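# Scoop dry food from the pouch with the right gripper

## Task

Use the scoop already held in the right gripper to take dry food out of the pouch. At the end the right gripper must still hold the scoop, level and raised above the table, with clear space between it and both the pouch and the table surface, and with no bowl in contact. The scoop must be more than half full, and the food in it must be at rest. The pouch must be standing upright with the leftover food inside it. Food that was squeezed between the two fingers of a gripper, with only food between them, must not end up in the scoop; more than a stray piece or two of it there fails the whole attempt. Keep spilled food to a minimum; food landing off the table counts only as spill, not as a lost object. Apart from holding the scoop, nothing counts as achieved if only the robot is keeping it in place. During the final second after everything has settled, neither arm nor its hand may touch any movable object except the scoop, the pouch and any part of the pouch's film.

## Robot and tools

Robot: two arms, left_arm and right_arm, each a six-joint arm ending in a two-finger parallel gripper with a wrist camera. Bases in the scene frame: left_arm at (-0.003, +0.275, 0), right_arm at (+0.008, -0.333, 0). The right gripper starts holding the scoop.

Scene frame: origin on the table top midway between the arms; +x points away from the robots over the table, +y toward the left_arm side, +z up. All positions are in metres. The arm names do not correspond to left or right in any camera image. Reported hand positions can be slightly wrong, more so when an arm is stretched far out.

Gripper frame: the fingers extend along the gripper's +z axis and close along its y axis. end_effector_position is the point midway between the finger pads, roughly 1 cm back from the tips. Orientation is a quaternion written w first (qw, qx, qy, qz).

Row layout, shared by both motion tools: 16 numbers, left arm first then right arm, each as x, y, z, qw, qx, qy, qz, opening. x, y, z and the quaternion are an absolute target pose for that gripper in the scene frame, not an offset. opening runs from -1 (closed) to +1 (fully open, 0.093 m gap). An arm meant to stay still should be sent its last reported pose and its current opening every time; to hold an orientation, repeat the same quaternion rather than copying the drifting reported one. To keep gripping the scoop, keep sending the opening value that closed the fingers on it.

execute_actions(actions): a list of up to 15 actions; each action is a list of up to 15 rows, one per 1/30 s control step, and if fewer than 15 rows are given the last row is repeated to fill 15 steps. An empty list just returns state and images. Any target more than 0.6 m from that gripper's position at the action's start, along any of its own axes, makes the action be refused for both arms; a malformed action or a failing first action cancels the entire call.

move(target, speed, blocking): target is one 16-number row. Each gripper travels in a straight line toward its pose, both finishing together, in 0.5 to 10 s (cut short at 10 s). speed is the top path speed in m/s, 0.002 to 0.5, default 0.25; turning is capped at twice that in rad/s. The opening is applied when the move begins. Paths do not avoid obstacles or the other arm; grippers lag and may overshoot the speed, especially with a nearly straight arm. Faster motion and targets set deeper past a contact mean harder impacts and pressing. With blocking=false the call returns after 0.5 s while motion continues; use wait(0) to check, and wait or stop before sending new rows or moves. The result adds a move: line giving the outcome (done, off_target, moving, held, fault) and limits (paced = the pose was clipped; held = a check blocked steps, after which the arm may surge fast), plus each gripper's remaining distance to its pose.

wait(seconds): 0 to 10; lets the scene run with the last commands held; ends early if a running move finishes. stop(): brakes a running move; it needs room to stop, and the fingers keep moving. zoom_image(camera, region): enlarges [x0, y0, x1, y1] pixels (at most 504 by 504) of the latest image from cam_head_left, cam_head_right, cam_high, cam_low, cam_left_wrist or cam_right_wrist. read_manual(section) returns only licence text. finished_scene(scene) ends the given scene irreversibly; the goal must already hold and keep holding.

Controller behaviour: each step, the commanded pose is limited to within 70 mm and 16 degrees of the measured one, and position wins over orientation when both cannot be met. After an action the arm continues only to its last clipped pose, so far targets need repeated commands. Joint friction can leave the gripper up to about 31 mm off, and tiny commands may not move it. Hand target lines show the pose currently being driven to. A pose unreachable line means a clearance check altered or blocked that arm's command.

Result lines: the state line lists each gripper's position and quaternion. grip_measured is the finger motor position on the -1..+1 scale; the pads meet near -0.94 and each millimetre of held width adds about 0.0208, with a fixed per-gripper error up to about 0.02. Once pads touch an object they stop while the motor continues, so grip_measured barely reveals contact. The last Joint positions entry per arm is the finger opening in metres (floored at zero). Joint torques include offsets and noise and are nonzero in free air. Joint limits (rad): waist -2.618 to 3.054, shoulder 0 to 3.142, elbow 0 to 3.142, wrist pitch ±1.571, wrist yaw ±1.571, wrist roll ±2.094. MOTOR HOT appears from 75 °C; at 90 °C that arm is halted for 10 s, and at 100 °C it goes limp and drops. FAULT lines report arm stops.

Cameras (all 504x504): cam_head_left, cam_head_right, cam_high, cam_low, cam_left_wrist, cam_right_wrist, delivered in that order. Calibration was supplied and may be off by a couple of degrees and millimetres.

Things to avoid: knocking or placing rigid objects off the table; arms colliding or pushing on each other; dropping or slamming the scoop; hard pushes on the pouch; tipping the pouch over; pinched food ending up in the scoop; leaving either arm touching movable objects other than scoop, pouch or film at the end. Loose objects may occasionally be nudged by an outside disturbance. The simulation keeps running while replies are written, holding the last command.

Each tool is called in YAML: its name, and indented under it one key for each argument.

## Session

execute_actions:
  actions: []

Scene clock: 0.00 s.
left_arm: end_effector_position=(+0.3764, +0.2678, +0.3935) grip_measured=+1.000 end_effector_quat_wxyz=(+0.698, +0.007, +0.716, -0.011) | right_arm: end_effector_position=(+0.2829, -0.1631, +0.2732) grip_measured=-0.696 end_effector_quat_wxyz=(+0.763, -0.171, +0.587, +0.210)
Joint positions: left_arm=[-0.009  1.062  1.044 -0.007  0.012 -0.006  0.093] | right_arm=[ 0.494  0.94   0.227  0.968  0.001 -0.015  0.012]
Joint velocities: left_arm=[-0.017  0.002 -0.002  0.037 -0.007  0.022  0.   ] | right_arm=[ 0.002 -0.002  0.002 -0.037 -0.051  0.051 -0.   ]
Joint torques (N m, as the arm reports them, + toward a larger angle): no reading
Motor temperatures (°C, as the motors report them): left_arm=[20 24 21 25 22 24] | right_arm=[21 21 22 23 24 24]
Hand target (left_arm): +0.376, +0.268, +0.393; +0.698, +0.007, +0.716, -0.011
Hand target (right_arm): +0.282, -0.164, +0.277; +0.768, -0.169, +0.580, +0.211

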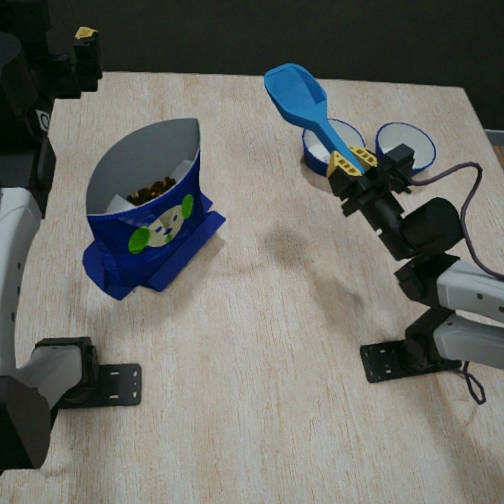

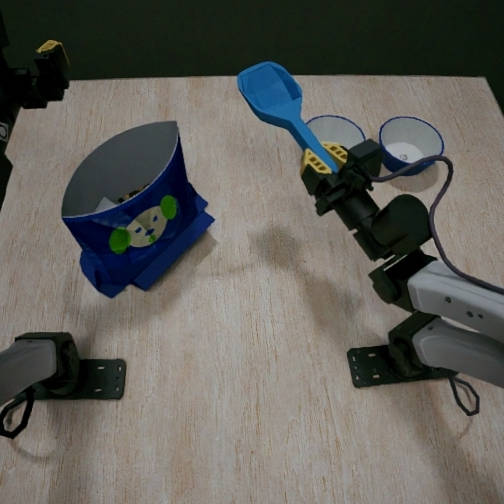

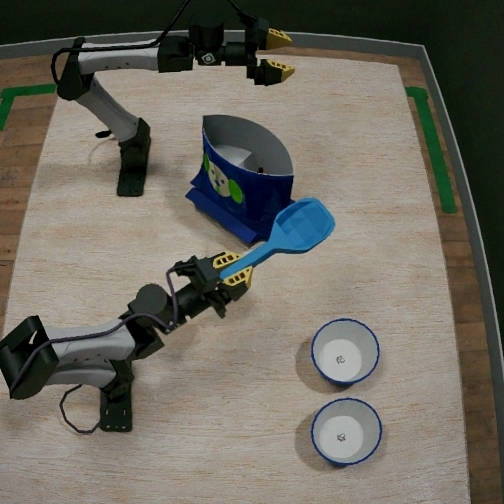

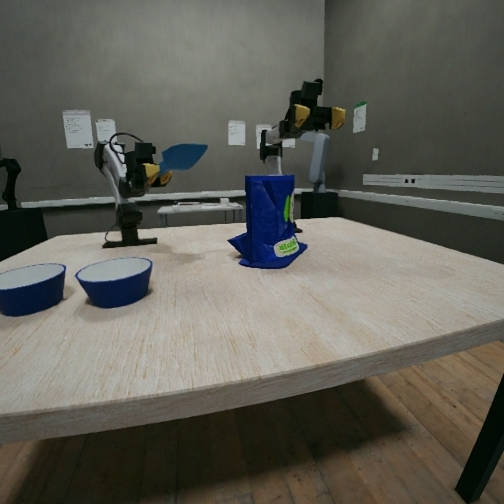

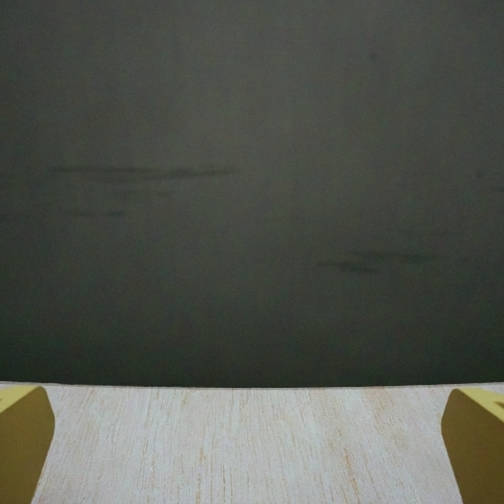

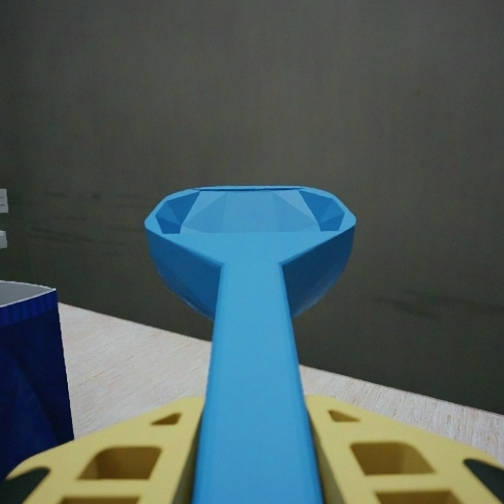

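zoom_image:
  camera: "cam_head_left"
  region: [60, 50, 360, 310]

zoom_image:
  camera: "cam_low"
  region: [80, 100, 360, 290]

zoom_image:
  camera: "cam_high"
  region: [150, 90, 350, 300]

Region (60, 50, 360, 310) of cam_head_left's 504x504 image, scaled by 1.680, with more detail than that image has; it fills the top 437 rows of this view, and the rest is white.

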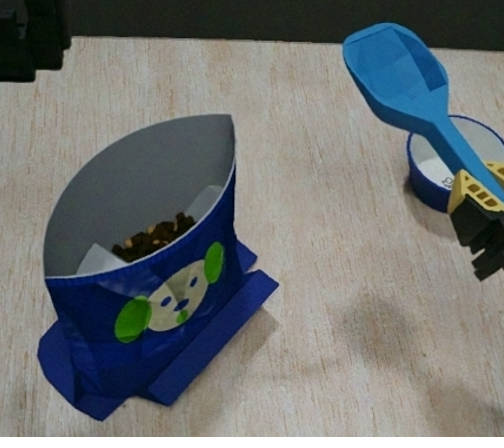

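Region (80, 100, 360, 290) of cam_low's 504x504 image, scaled by 1.800, with more detail than that image has; it fills the top 342 rows of this view, and the rest is white.

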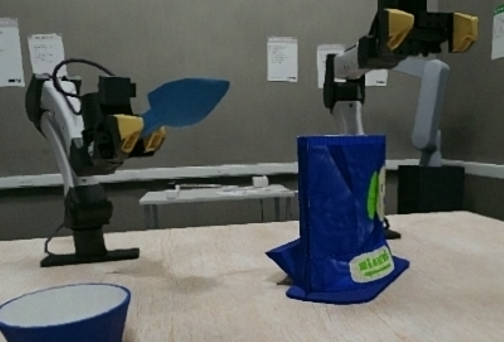

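Region (150, 90, 350, 300) of cam_high's 504x504 image, scaled by 2.400, with more detail than that image has; it fills the left 480 columns of this view, and the rest is white.

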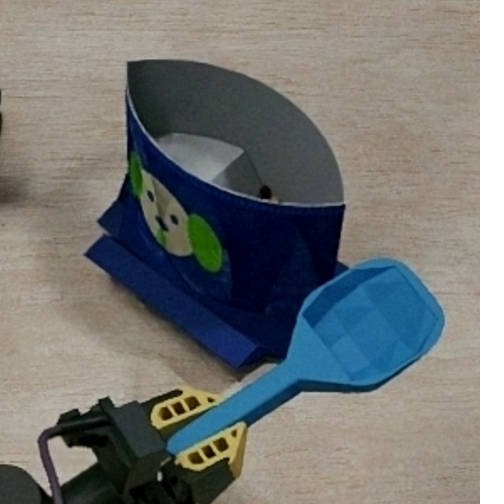

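move:
  target: [0.26,0.15,0.34,0.216,0,0.976,0,1, 0.282,-0.164,0.277,0.768,-0.169,0.580,0.211,-1]
  speed: 0.3

Scene clock: 47.97 s.
left_arm: end_effector_position=(+0.2606, +0.1524, +0.3505) grip_measured=+1.000 end_effector_quat_wxyz=(+0.296, +0.002, +0.955, -0.027) | right_arm: end_effector_position=(+0.2837, -0.1626, +0.2695) grip_measured=-0.696 end_effector_quat_wxyz=(+0.759, -0.173, +0.593, +0.209)
Joint positions: left_arm=[-0.587  1.44   1.979 -1.565 -0.275 -0.51   0.093] | right_arm=[ 0.494  0.94   0.227  0.953  0.001 -0.015  0.012]
Joint velocities: left_arm=[ 0.007 -0.017 -0.002 -0.007 -0.007  0.022  0.   ] | right_arm=[-0.002  0.007 -0.007 -0.022 -0.007 -0.022  0.   ]
Joint torques (N m, as the arm reports them, + toward a larger angle): left_arm=[-0.76 -5.52  3.8   1.19 -0.09  0.06] | right_arm=[ 0.18 -1.24  8.12  2.21  0.04 -0.1 ]
Motor temperatures (°C, as the motors report them): left_arm=[20 25 29 36 22 24] | right_arm=[21 21 28 31 24 24]
Hand target (left_arm): +0.254, +0.151, +0.344; +0.281, +0.006, +0.959, -0.027
Hand target (right_arm): +0.282, -0.164, +0.277; +0.768, -0.169, +0.580, +0.211
Off the commanded pose (left_arm): 0.011 m, 10 deg.
Off the commanded pose (right_arm): 0.008 m, 2 deg.
joint sent to its limit (left arm) — the command would take joint 4 (wrist pitch) past its lower limit, so that joint was sent only as far as its limit.
move: off_target (left_arm)
camera_calibration (this result's frames):
cam_left_wrist: T_world_to_cam=[[-0.0163085, -0.998423, 0.0537101, 0.131512], [-0.987702, 0.00773288, -0.156158, 0.346052], [0.155496, -0.0555963, -0.986271, 0.400398], [0, 0, 0, 1]] pos_world=[0.28168, 0.150889, 0.441876]
cam_right_wrist: T_world_to_cam=[[0.515099, -0.857039, -0.012561, -0.278573], [-0.18022, -0.0939661, -0.979128, 0.332997], [0.83797, 0.506612, -0.202858, -0.0170607], [0, 0, 0, 1]] pos_world=[0.217802, -0.198814, 0.319086]

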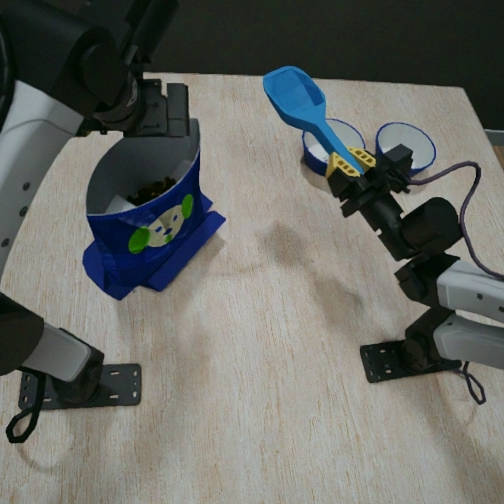

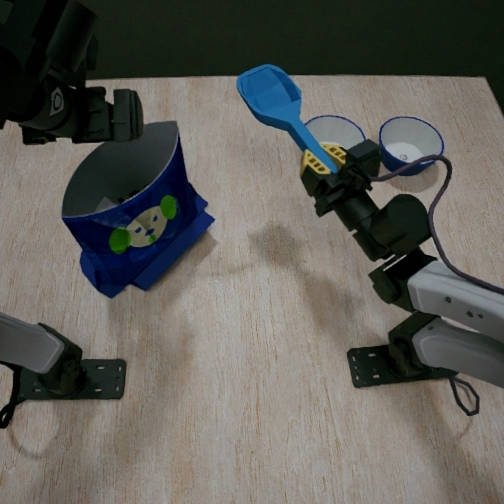

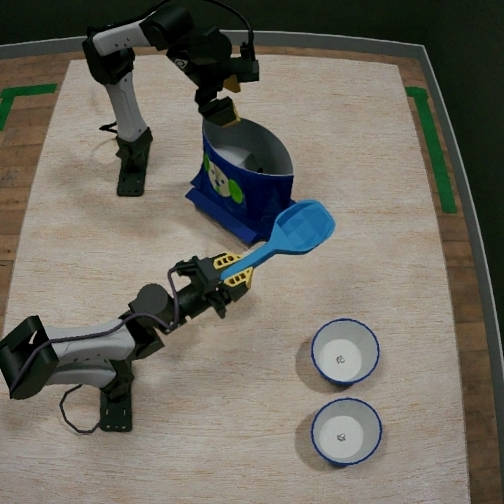

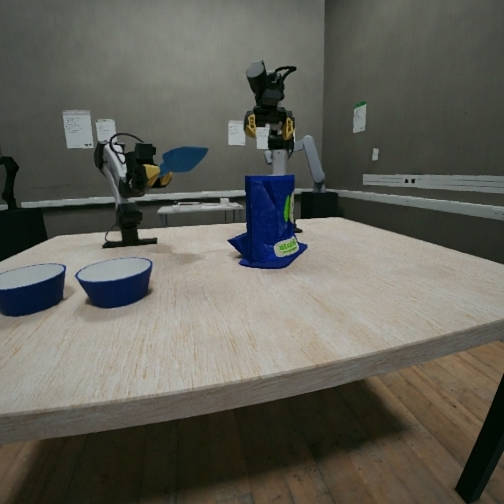

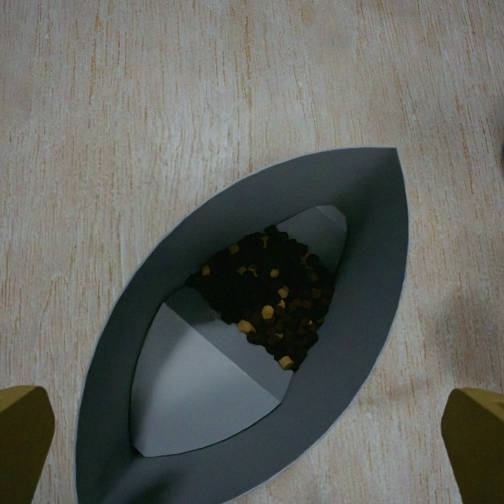

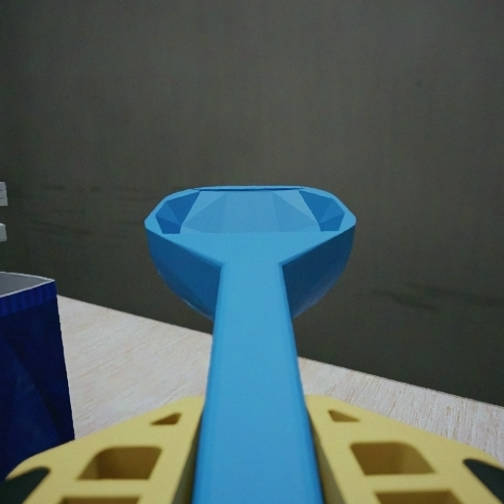

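move:
  target: [0.265,0.215,0.30,0.242,0.346,0.902,-0.093,0.2, 0.282,-0.164,0.277,0.768,-0.169,0.580,0.211,-1]

Scene clock: 74.93 s.
left_arm: end_effector_position=(+0.2627, +0.2146, +0.3130) grip_measured=+0.201 end_effector_quat_wxyz=(+0.267, +0.344, +0.896, -0.091) | right_arm: end_effector_position=(+0.2839, -0.1625, +0.2683) grip_measured=-0.696 end_effector_quat_wxyz=(+0.757, -0.173, +0.595, +0.208)
Joint positions: left_arm=[-0.005  1.344  1.742 -1.507  0.349  0.641  0.055] | right_arm=[ 0.494  0.94   0.227  0.947  0.001 -0.015  0.012]
Joint velocities: left_arm=[ 0.002  0.007 -0.007 -0.037  0.022  0.007  0.   ] | right_arm=[-0.012 -0.007 -0.012 -0.081  0.022 -0.007 -0.001]
Joint torques (N m, as the arm reports them, + toward a larger angle): left_arm=[ 0.59 -1.97  4.88  1.05  0.24  0.2 ] | right_arm=[ 0.18 -1.36  8.08  2.25  0.05 -0.11]
Motor temperatures (°C, as the motors report them): left_arm=[20 26 27 33 22 24] | right_arm=[21 21 30 34 24 24]
Hand target (left_arm): +0.265, +0.216, +0.302; +0.245, +0.342, +0.901, -0.103
Hand target (right_arm): +0.282, -0.164, +0.277; +0.768, -0.169, +0.580, +0.211
Off the commanded pose (left_arm): 0.013 m, 3 deg.
Off the commanded pose (right_arm): 0.009 m, 2 deg.
move: off_target (left_arm)
camera_calibration (this result's frames):
cam_left_wrist: T_world_to_cam=[[-0.661913, -0.749382, -0.0172784, 0.33403], [-0.742071, 0.658362, -0.126057, 0.128166], [0.10584, -0.0706168, -0.991873, 0.384641], [0, 0, 0, 1]] pos_world=[0.275496, 0.193098, 0.403443]
cam_right_wrist: T_world_to_cam=[[0.515042, -0.857074, -0.0124968, -0.278592], [-0.184667, -0.0967118, -0.978031, 0.332349], [0.837036, 0.506035, -0.208084, -0.0160405], [0, 0, 0, 1]] pos_world=[0.218287, -0.198514, 0.318228]

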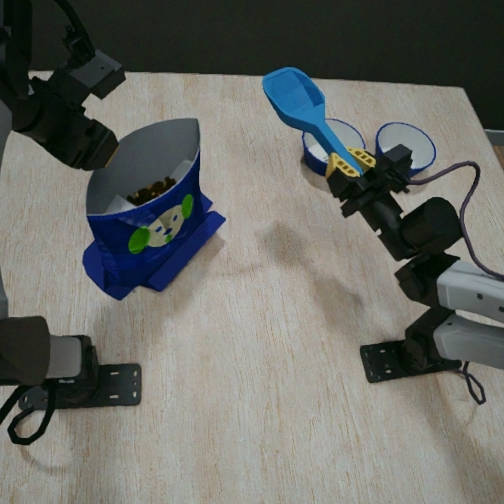

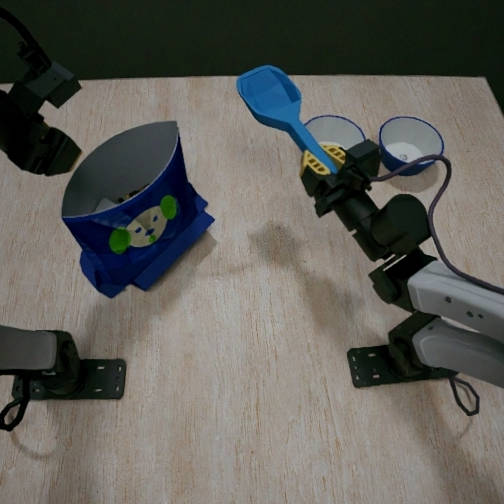

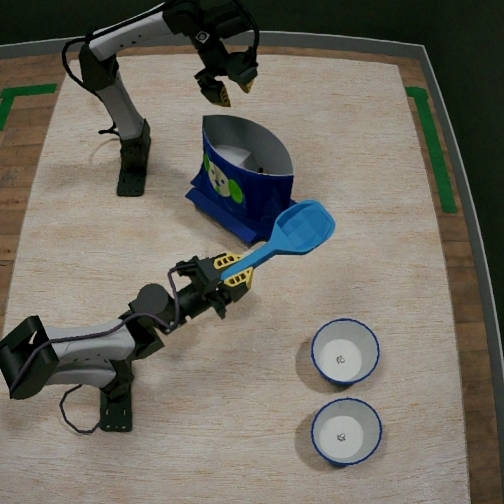

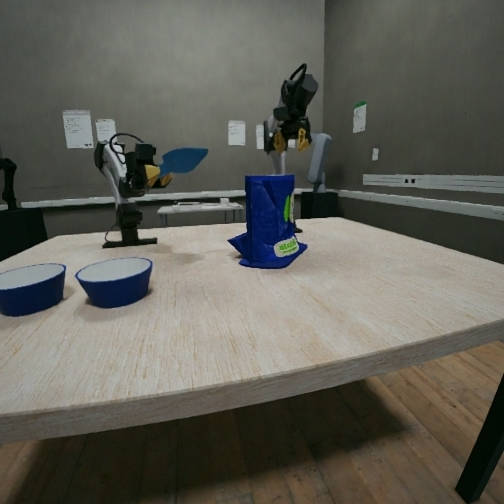

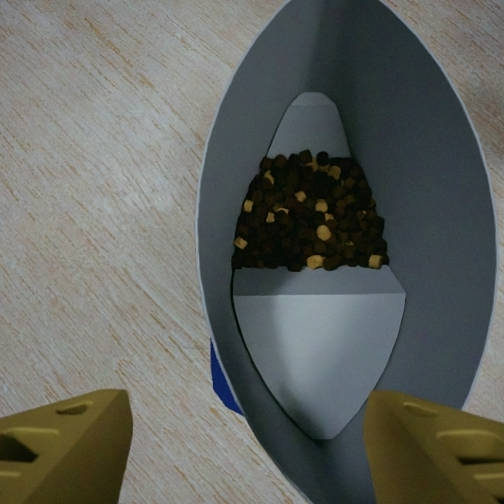

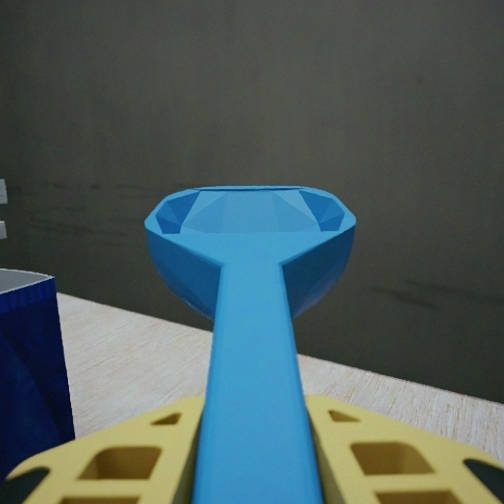

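move:
  target: [0.268,0.219,0.21,0.242,0.346,0.902,-0.093,0.2, 0.282,-0.164,0.277,0.768,-0.169,0.580,0.211,-1]
  speed: 0.15

execute_actions:
  actions:
    - [[0.268,0.219,0.21,0.242,0.346,0.902,-0.093,-1, 0.282,-0.164,0.277,0.768,-0.169,0.580,0.211,-1]]
    - [[0.268,0.219,0.21,0.242,0.346,0.902,-0.093,-1, 0.282,-0.164,0.277,0.768,-0.169,0.580,0.211,-1]]

Scene clock: 83.13 s.
left_arm: end_effector_position=(+0.2661, +0.2144, +0.2080) grip_measured=+0.201 end_effector_quat_wxyz=(+0.231, +0.347, +0.903, -0.103) | right_arm: end_effector_position=(+0.2839, -0.1624, +0.2682) grip_measured=-0.696 end_effector_quat_wxyz=(+0.757, -0.173, +0.595, +0.208)
Joint positions: left_arm=[-0.005  1.258  1.254 -1.187  0.35   0.656  0.055] | right_arm=[ 0.494  0.94   0.227  0.947  0.001 -0.015  0.012]
Joint velocities: left_arm=[-0.007  0.002  0.022  0.022  0.066 -0.007 -0.   ] | right_arm=[-0.002 -0.022 -0.007  0.066 -0.051  0.007 -0.001]
Joint torques (N m, as the arm reports them, + toward a larger angle): left_arm=[ 0.65 -7.18  5.37  1.18  0.09  0.2 ] | right_arm=[ 0.22 -1.32  8.12  2.26  0.06 -0.1 ]
Motor temperatures (°C, as the motors report them): left_arm=[20 26 27 33 22 24] | right_arm=[21 21 30 35 24 24]
Hand target (left_arm): +0.265, +0.219, +0.210; +0.242, +0.346, +0.902, -0.093
Hand target (right_arm): +0.282, -0.164, +0.277; +0.768, -0.169, +0.581, +0.211
Off the commanded pose (left_arm): 0.005 m, 2 deg.
Off the commanded pose (right_arm): 0.009 m, 2 deg.
move: done
camera_calibration (this result's frames):
cam_left_wrist: T_world_to_cam=[[-0.670784, -0.741032, 0.0303404, 0.324971], [-0.741116, 0.66818, -0.0654369, 0.10262], [0.028218, -0.0663798, -0.997395, 0.300985], [0, 0, 0, 1]] pos_world=[0.285545, 0.192224, 0.297057]
cam_right_wrist: T_world_to_cam=[[0.515038, -0.857076, -0.0124922, -0.278593], [-0.184985, -0.0969078, -0.977952, 0.332302], [0.836969, 0.505993, -0.208457, -0.0159678], [0, 0, 0, 1]] pos_world=[0.218321, -0.198493, 0.318167]

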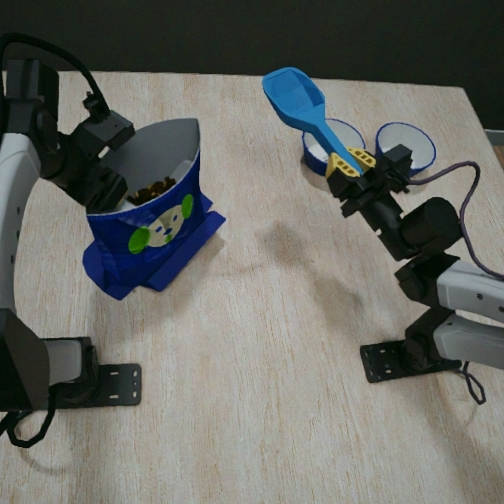

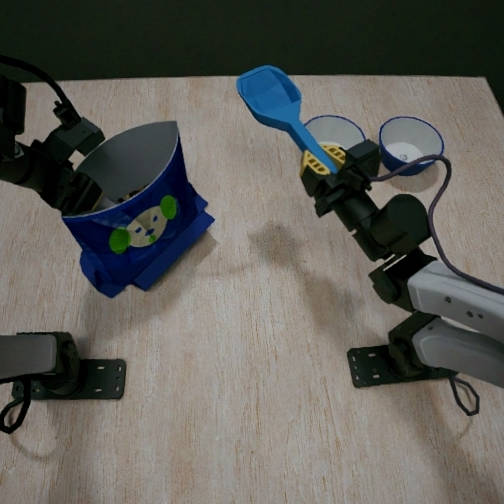

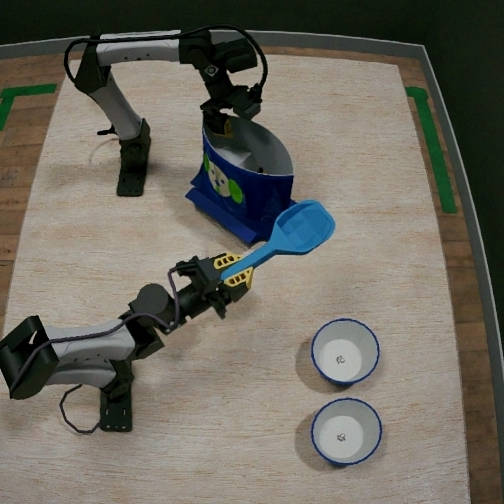

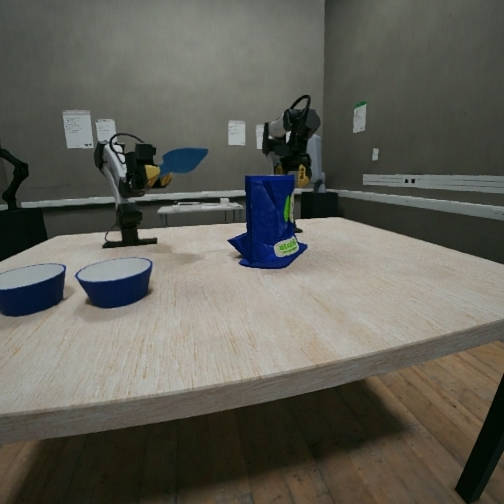

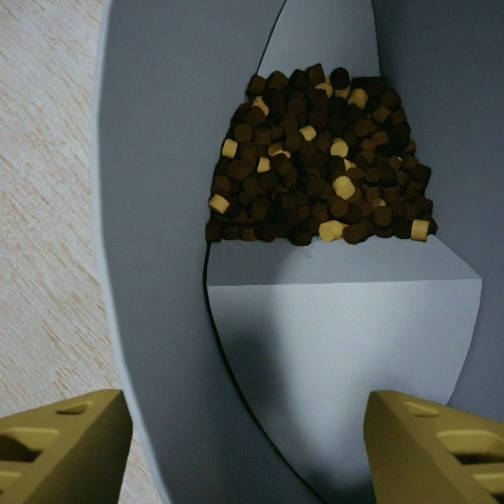

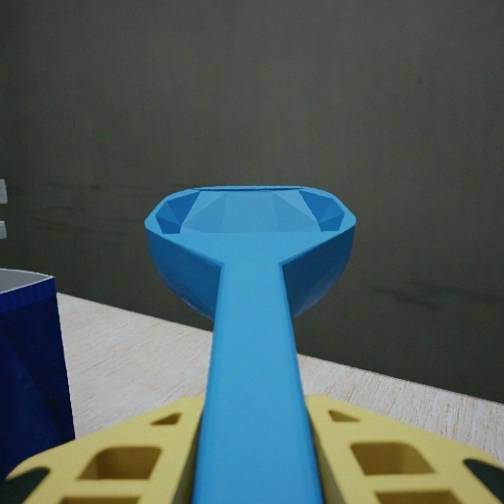

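Scene clock: 84.13 s.
left_arm: end_effector_position=(+0.2668, +0.2146, +0.2082) grip_measured=-0.983 end_effector_quat_wxyz=(+0.232, +0.347, +0.903, -0.102) | right_arm: end_effector_position=(+0.2839, -0.1625, +0.2683) grip_measured=-0.696 end_effector_quat_wxyz=(+0.757, -0.173, +0.595, +0.208)
Joint positions: left_arm=[-0.005  1.258  1.254 -1.184  0.349  0.656  0.   ] | right_arm=[ 0.494  0.94   0.227  0.947  0.001 -0.015  0.012]
Joint velocities: left_arm=[-0.012 -0.002  0.017  0.007  0.066 -0.037  0.   ] | right_arm=[ 0.002  0.002 -0.007  0.007  0.066 -0.007 -0.   ]
Joint torques (N m, as the arm reports them, + toward a larger angle): left_arm=[ 0.71 -6.29  5.86  1.21  0.1   0.21] | right_arm=[ 0.2  -1.34  8.09  2.25  0.04 -0.1 ]
Motor temperatures (°C, as the motors report them): left_arm=[20 26 27 33 22 24] | right_arm=[21 21 30 35 24 24]
Hand target (left_arm): +0.268, +0.219, +0.210; +0.242, +0.346, +0.902, -0.093
Hand target (right_arm): +0.282, -0.164, +0.277; +0.768, -0.169, +0.581, +0.211
Off the commanded pose (left_arm): 0.005 m, 2 deg.
Off the commanded pose (right_arm): 0.009 m, 2 deg.
camera_calibration (this result's frames):
cam_left_wrist: T_world_to_cam=[[-0.670557, -0.741348, 0.0275211, 0.326147], [-0.741198, 0.667933, -0.0670159, 0.103428], [0.0312998, -0.0653366, -0.997372, 0.300129], [0, 0, 0, 1]] pos_world=[0.285966, 0.192315, 0.297295]
cam_right_wrist: T_world_to_cam=[[0.515042, -0.857074, -0.0124968, -0.278592], [-0.184667, -0.0967118, -0.978031, 0.332349], [0.837036, 0.506035, -0.208084, -0.0160405], [0, 0, 0, 1]] pos_world=[0.218287, -0.198514, 0.318228]

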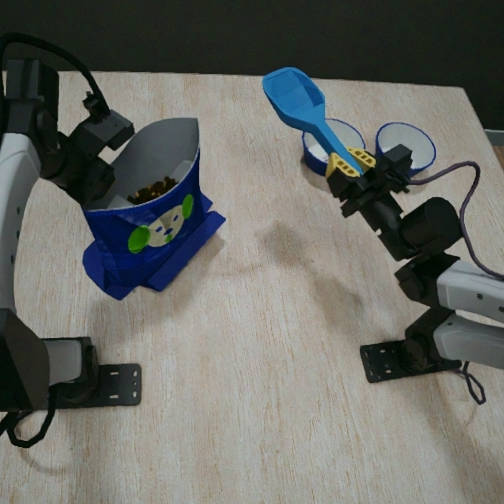

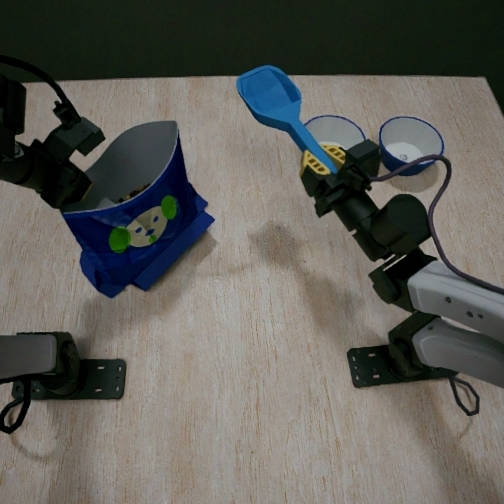

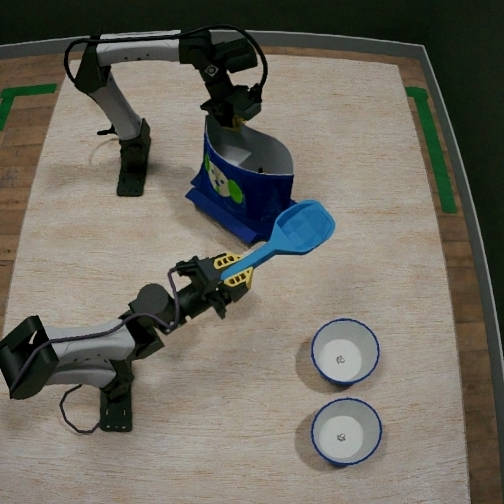

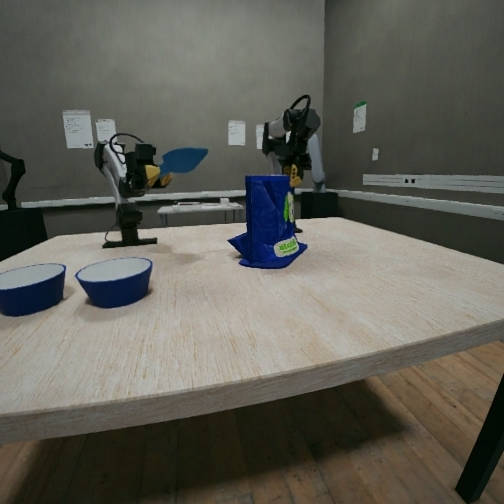

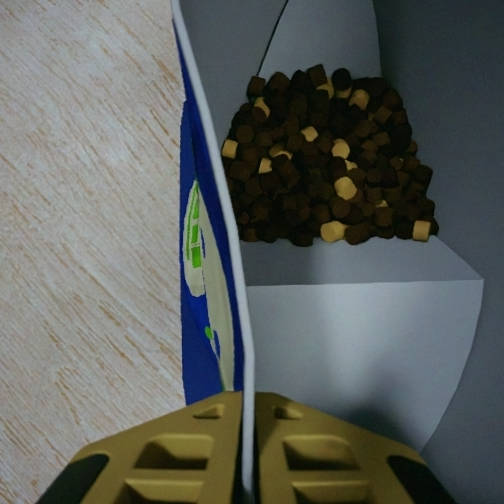

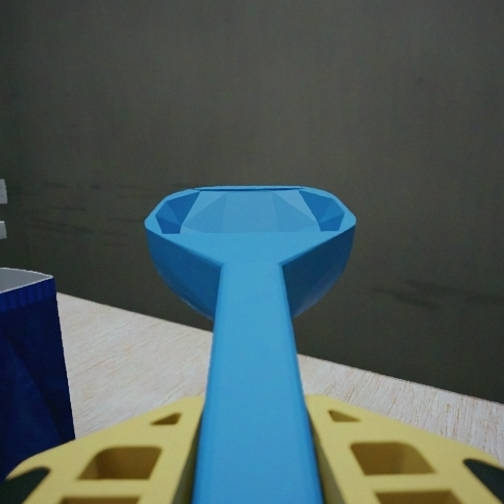

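move:
  target: [0.2,0.142,0.25,0.242,0.346,0.902,-0.093,-1, 0.282,-0.164,0.277,0.768,-0.169,0.580,0.211,-1]
  speed: 0.05

Scene clock: 92.73 s.
left_arm: end_effector_position=(+0.1985, +0.1589, +0.2147) grip_measured=-0.983 end_effector_quat_wxyz=(+0.176, +0.337, +0.923, -0.053) | right_arm: end_effector_position=(+0.2839, -0.1624, +0.2682) grip_measured=-0.696 end_effector_quat_wxyz=(+0.757, -0.173, +0.595, +0.208)
Joint positions: left_arm=[-0.474  1.139  1.254 -1.32   0.058  0.211  0.   ] | right_arm=[ 0.494  0.94   0.227  0.947  0.001 -0.015  0.012]
Joint velocities: left_arm=[-0.002 -0.002  0.007 -0.037 -0.022  0.022  0.   ] | right_arm=[-0.012 -0.022 -0.012 -0.051 -0.095 -0.022 -0.001]
Joint torques (N m, as the arm reports them, + toward a larger angle): left_arm=[-1.41 -7.91 11.04  1.28  0.41  0.2 ] | right_arm=[ 0.21 -1.29  8.06  2.26  0.05 -0.11]
Motor temperatures (°C, as the motors report them): left_arm=[20 26 28 33 22 24] | right_arm=[21 21 31 36 24 24]
Hand target (left_arm): +0.198, +0.145, +0.249; +0.238, +0.350, +0.902, -0.085
Hand target (right_arm): +0.282, -0.164, +0.277; +0.768, -0.169, +0.581, +0.211
Off the commanded pose (left_arm): 0.039 m, 9 deg.
Off the commanded pose (right_arm): 0.009 m, 2 deg.
move: off_target (left_arm)
camera_calibration (this result's frames):
cam_left_wrist: T_world_to_cam=[[-0.637573, -0.770172, -0.018332, 0.246802], [-0.768998, 0.63481, 0.0752261, 0.0707147], [-0.0462997, 0.0620593, -0.996998, 0.300203], [0, 0, 0, 1]] pos_world=[0.225633, 0.126559, 0.298507]
cam_right_wrist: T_world_to_cam=[[0.515038, -0.857076, -0.0124922, -0.278593], [-0.184985, -0.0969078, -0.977952, 0.332302], [0.836969, 0.505993, -0.208457, -0.0159678], [0, 0, 0, 1]] pos_world=[0.218321, -0.198493, 0.318167]

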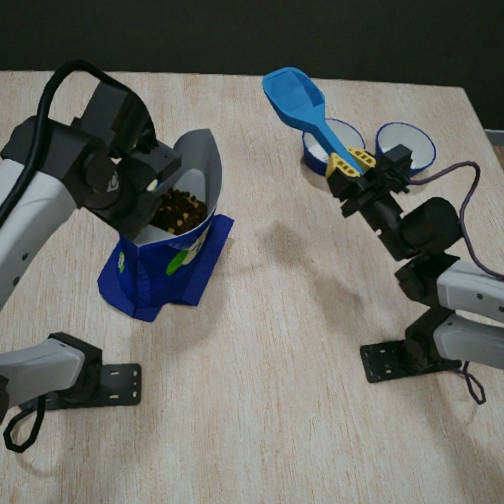

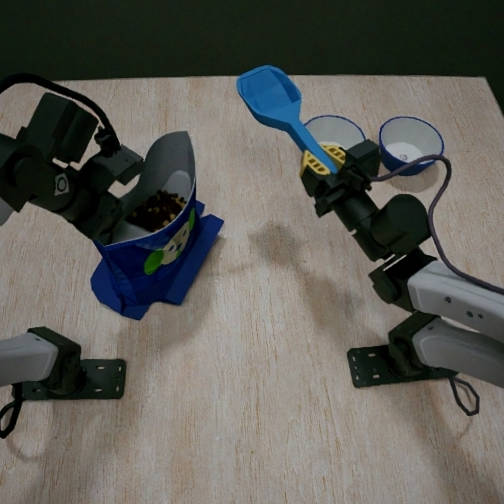

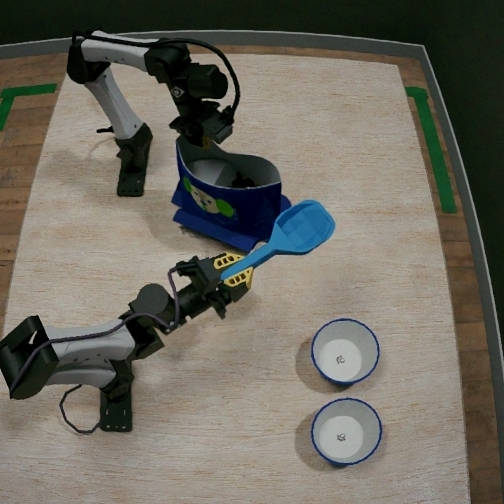

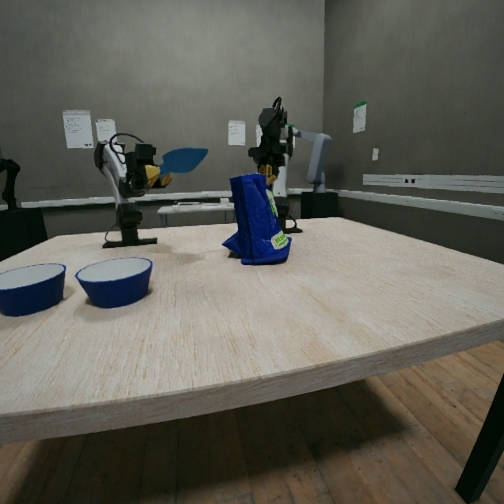

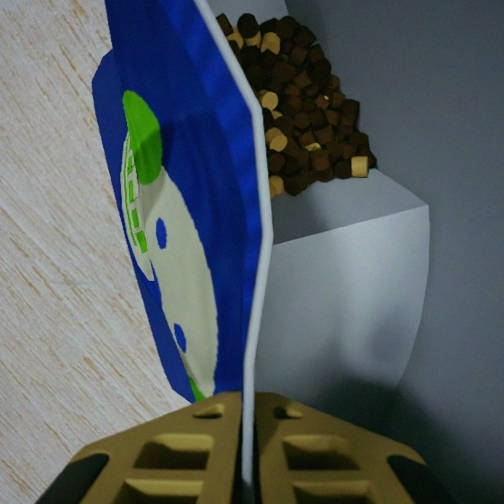

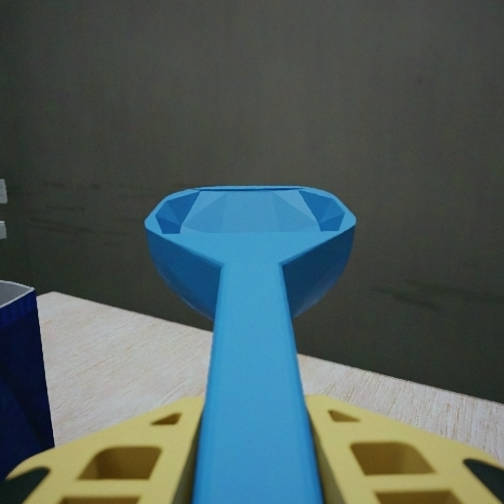

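move:
  target: [0.2,0.15,0.30,0.242,0.346,0.902,-0.093,-1, 0.282,-0.164,0.277,0.768,-0.169,0.580,0.211,-1]
  speed: 0.05

Scene clock: 101.77 s.
left_arm: end_effector_position=(+0.1811, +0.1697, +0.2603) grip_measured=-0.983 end_effector_quat_wxyz=(+0.145, +0.346, +0.925, -0.055) | right_arm: end_effector_position=(+0.2840, -0.1624, +0.2681) grip_measured=-0.696 end_effector_quat_wxyz=(+0.757, -0.173, +0.595, +0.208)
Joint positions: left_arm=[-0.449  1.201  1.51  -1.577  0.081  0.249  0.   ] | right_arm=[ 0.494  0.94   0.227  0.947  0.001 -0.015  0.012]
Joint velocities: left_arm=[-0.002  0.012  0.002  0.037  0.007  0.066  0.   ] | right_arm=[-0.002  0.002  0.002 -0.037 -0.022 -0.037 -0.   ]
Joint torques (N m, as the arm reports them, + toward a larger angle): left_arm=[ 0.46 -5.84 11.98  1.78  0.55  0.16] | right_arm=[ 0.17 -1.31  8.13  2.27  0.04 -0.11]
Motor temperatures (°C, as the motors report them): left_arm=[20 27 32 34 22 24] | right_arm=[21 21 31 36 24 24]
Hand target (left_arm): +0.197, +0.153, +0.301; +0.242, +0.349, +0.901, -0.091
Hand target (right_arm): +0.282, -0.164, +0.277; +0.768, -0.169, +0.581, +0.211
Off the commanded pose (left_arm): 0.048 m, 12 deg.
Off the commanded pose (right_arm): 0.009 m, 2 deg.
move: off_target (left_arm)
camera_calibration (this result's frames):
cam_left_wrist: T_world_to_cam=[[-0.65207, -0.758148, 0.00398414, 0.239594], [-0.751181, 0.646771, 0.13196, 0.0269832], [-0.102622, 0.083054, -0.991247, 0.349267], [0, 0, 0, 1]] pos_world=[0.212344, 0.135188, 0.341694]
cam_right_wrist: T_world_to_cam=[[0.515034, -0.857079, -0.0124876, -0.278594], [-0.185302, -0.0971038, -0.977872, 0.332256], [0.836901, 0.505952, -0.20883, -0.015895], [0, 0, 0, 1]] pos_world=[0.218356, -0.198472, 0.318105]

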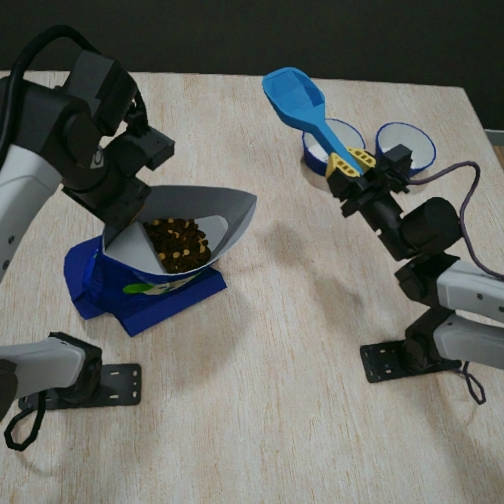

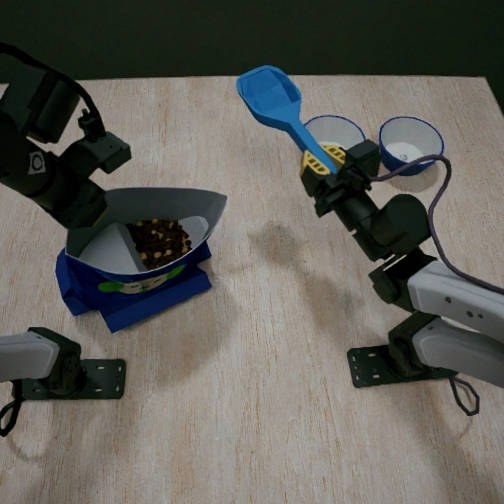

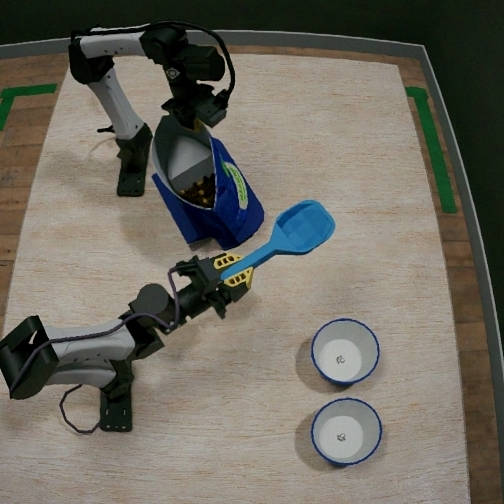

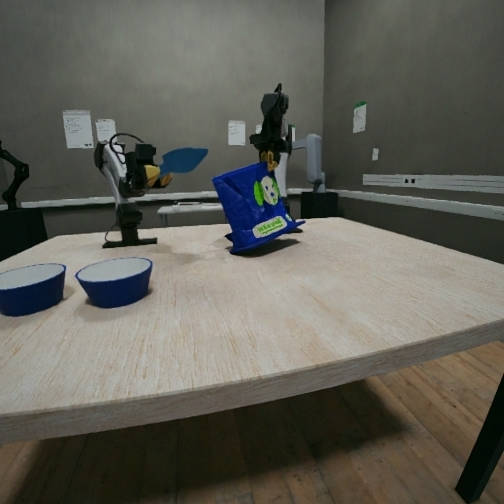

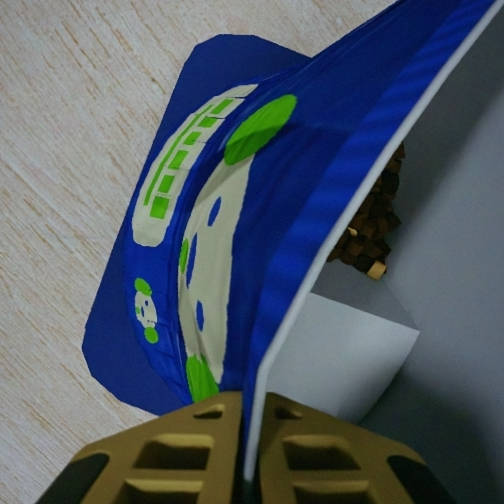

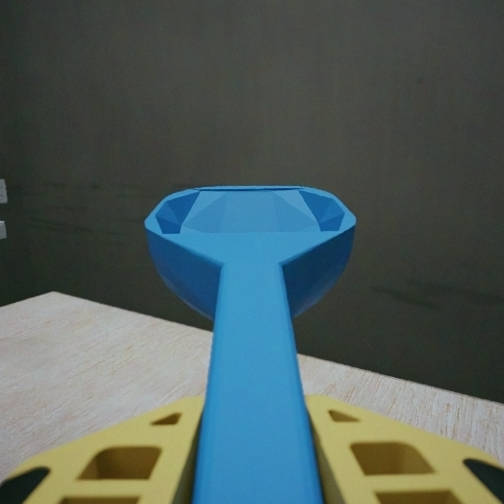

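move:
  target: [0.2,0.15,0.30,0.242,0.346,0.902,-0.093,-1, 0.22,-0.085,0.42,0.231,-0.693,0.635,0.252,-1]
  speed: 0.2

Scene clock: 115.50 s.
left_arm: end_effector_position=(+0.1807, +0.1675, +0.2566) grip_measured=-0.983 end_effector_quat_wxyz=(+0.136, +0.348, +0.926, -0.060) | right_arm: end_effector_position=(+0.2184, -0.0892, +0.4188) grip_measured=-0.696 end_effector_quat_wxyz=(-0.360, +0.643, -0.626, -0.255)
Joint positions: left_arm=[-0.449  1.212  1.503 -1.578  0.094  0.252  0.   ] | right_arm=[ 0.473  1.577  2.26  -1.566 -0.659 -0.823  0.012]
Joint velocities: left_arm=[-0.002 -0.002  0.017 -0.037  0.007  0.007  0.   ] | right_arm=[-0.002  0.032 -0.002 -0.022 -0.022  0.022 -0.001]
Joint torques (N m, as the arm reports them, + toward a larger angle): left_arm=[ 0.31 -7.28 11.93  1.77  0.45  0.17] | right_arm=[ 1.1  -3.33  7.03  1.41 -0.27 -0.07]
Motor temperatures (°C, as the motors report them): left_arm=[20 27 37 36 22 24] | right_arm=[21 21 32 37 24 24]
Hand target (left_arm): +0.196, +0.153, +0.300; +0.241, +0.350, +0.901, -0.092
Hand target (right_arm): +0.220, -0.085, +0.419; -0.358, +0.645, -0.624, -0.259
Off the commanded pose (left_arm): 0.051 m, 13 deg.
Off the commanded pose (right_arm): 0.005 m, 16 deg.
joint sent to its limit (right arm) — the command would take joint 4 (wrist pitch) past its lower limit, so that joint was sent only as far as its limit.
move: off_target (left_arm, right_arm)
camera_calibration (this result's frames):
cam_left_wrist: T_world_to_cam=[[-0.656862, -0.753757, 0.0195718, 0.233787], [-0.743999, 0.652137, 0.145541, 0.0229162], [-0.122466, 0.0810388, -0.989159, 0.349121], [0, 0, 0, 1]] pos_world=[0.213371, 0.132982, 0.337426]
cam_right_wrist: T_world_to_cam=[[0.98878, -0.0680786, 0.132961, -0.274218], [-0.00184953, -0.895619, -0.444819, 0.140049], [0.149365, 0.439582, -0.885696, 0.461093], [0, 0, 0, 1]] pos_world=[0.202529, -0.0959262, 0.507146]

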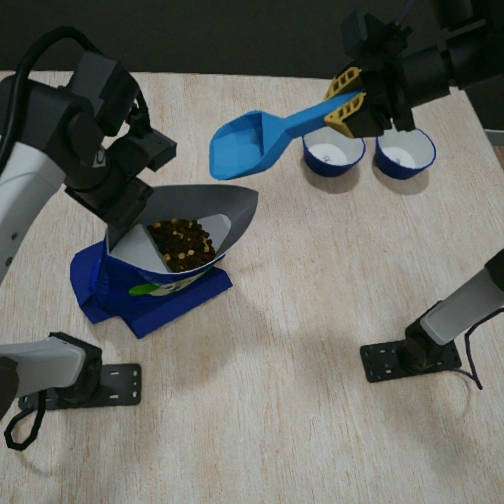

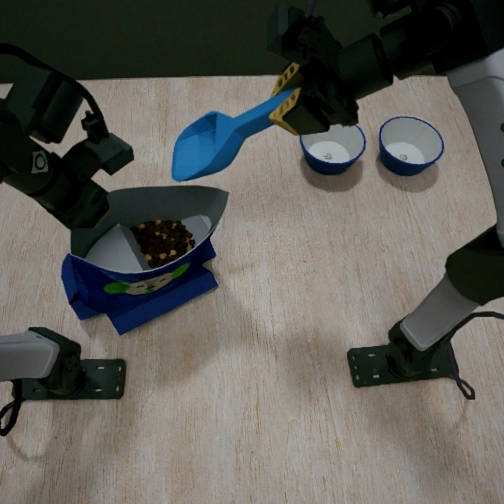

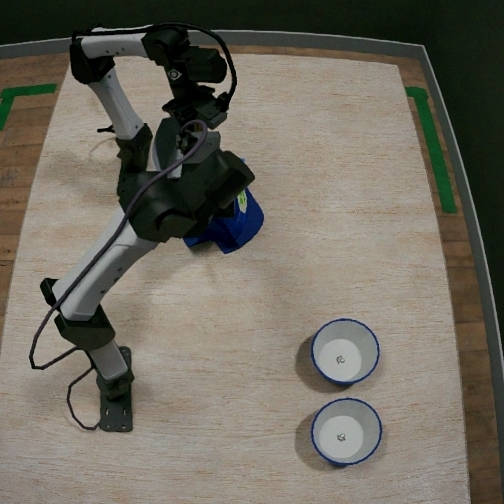

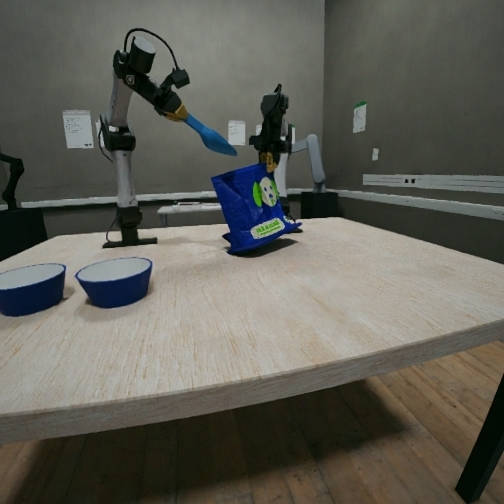

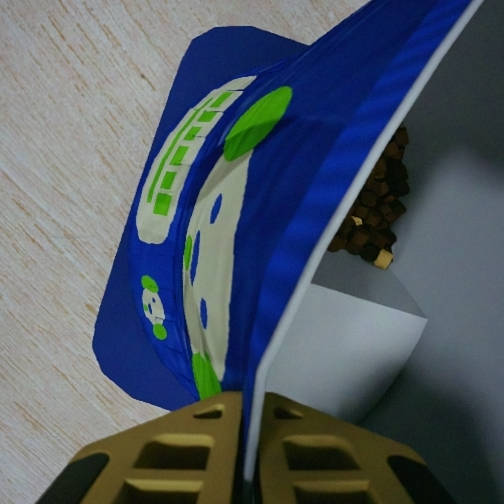

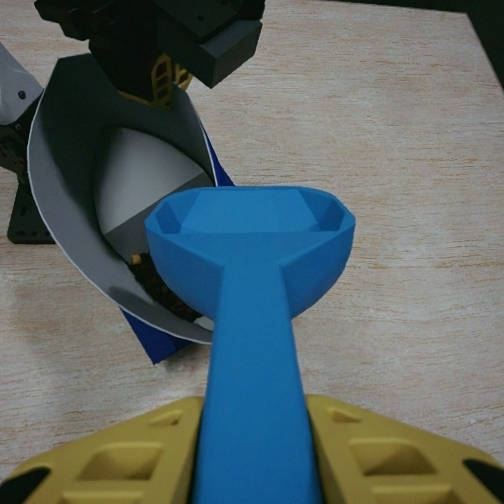

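zoom_image:
  camera: "cam_low"
  region: [140, 70, 320, 260]

Region (140, 70, 320, 260) of cam_low's 504x504 image, scaled by 2.653, with more detail than that image has; it fills the left 477 columns of this view, and the rest is white.

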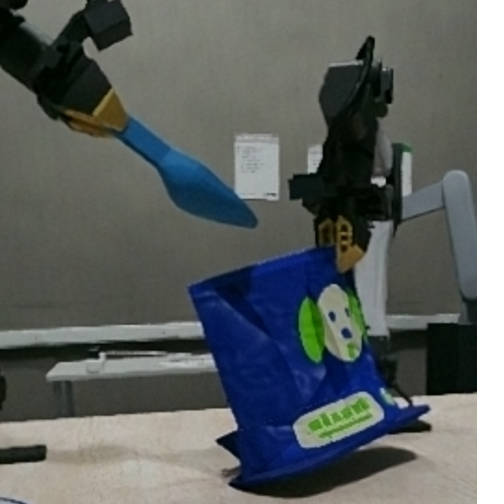

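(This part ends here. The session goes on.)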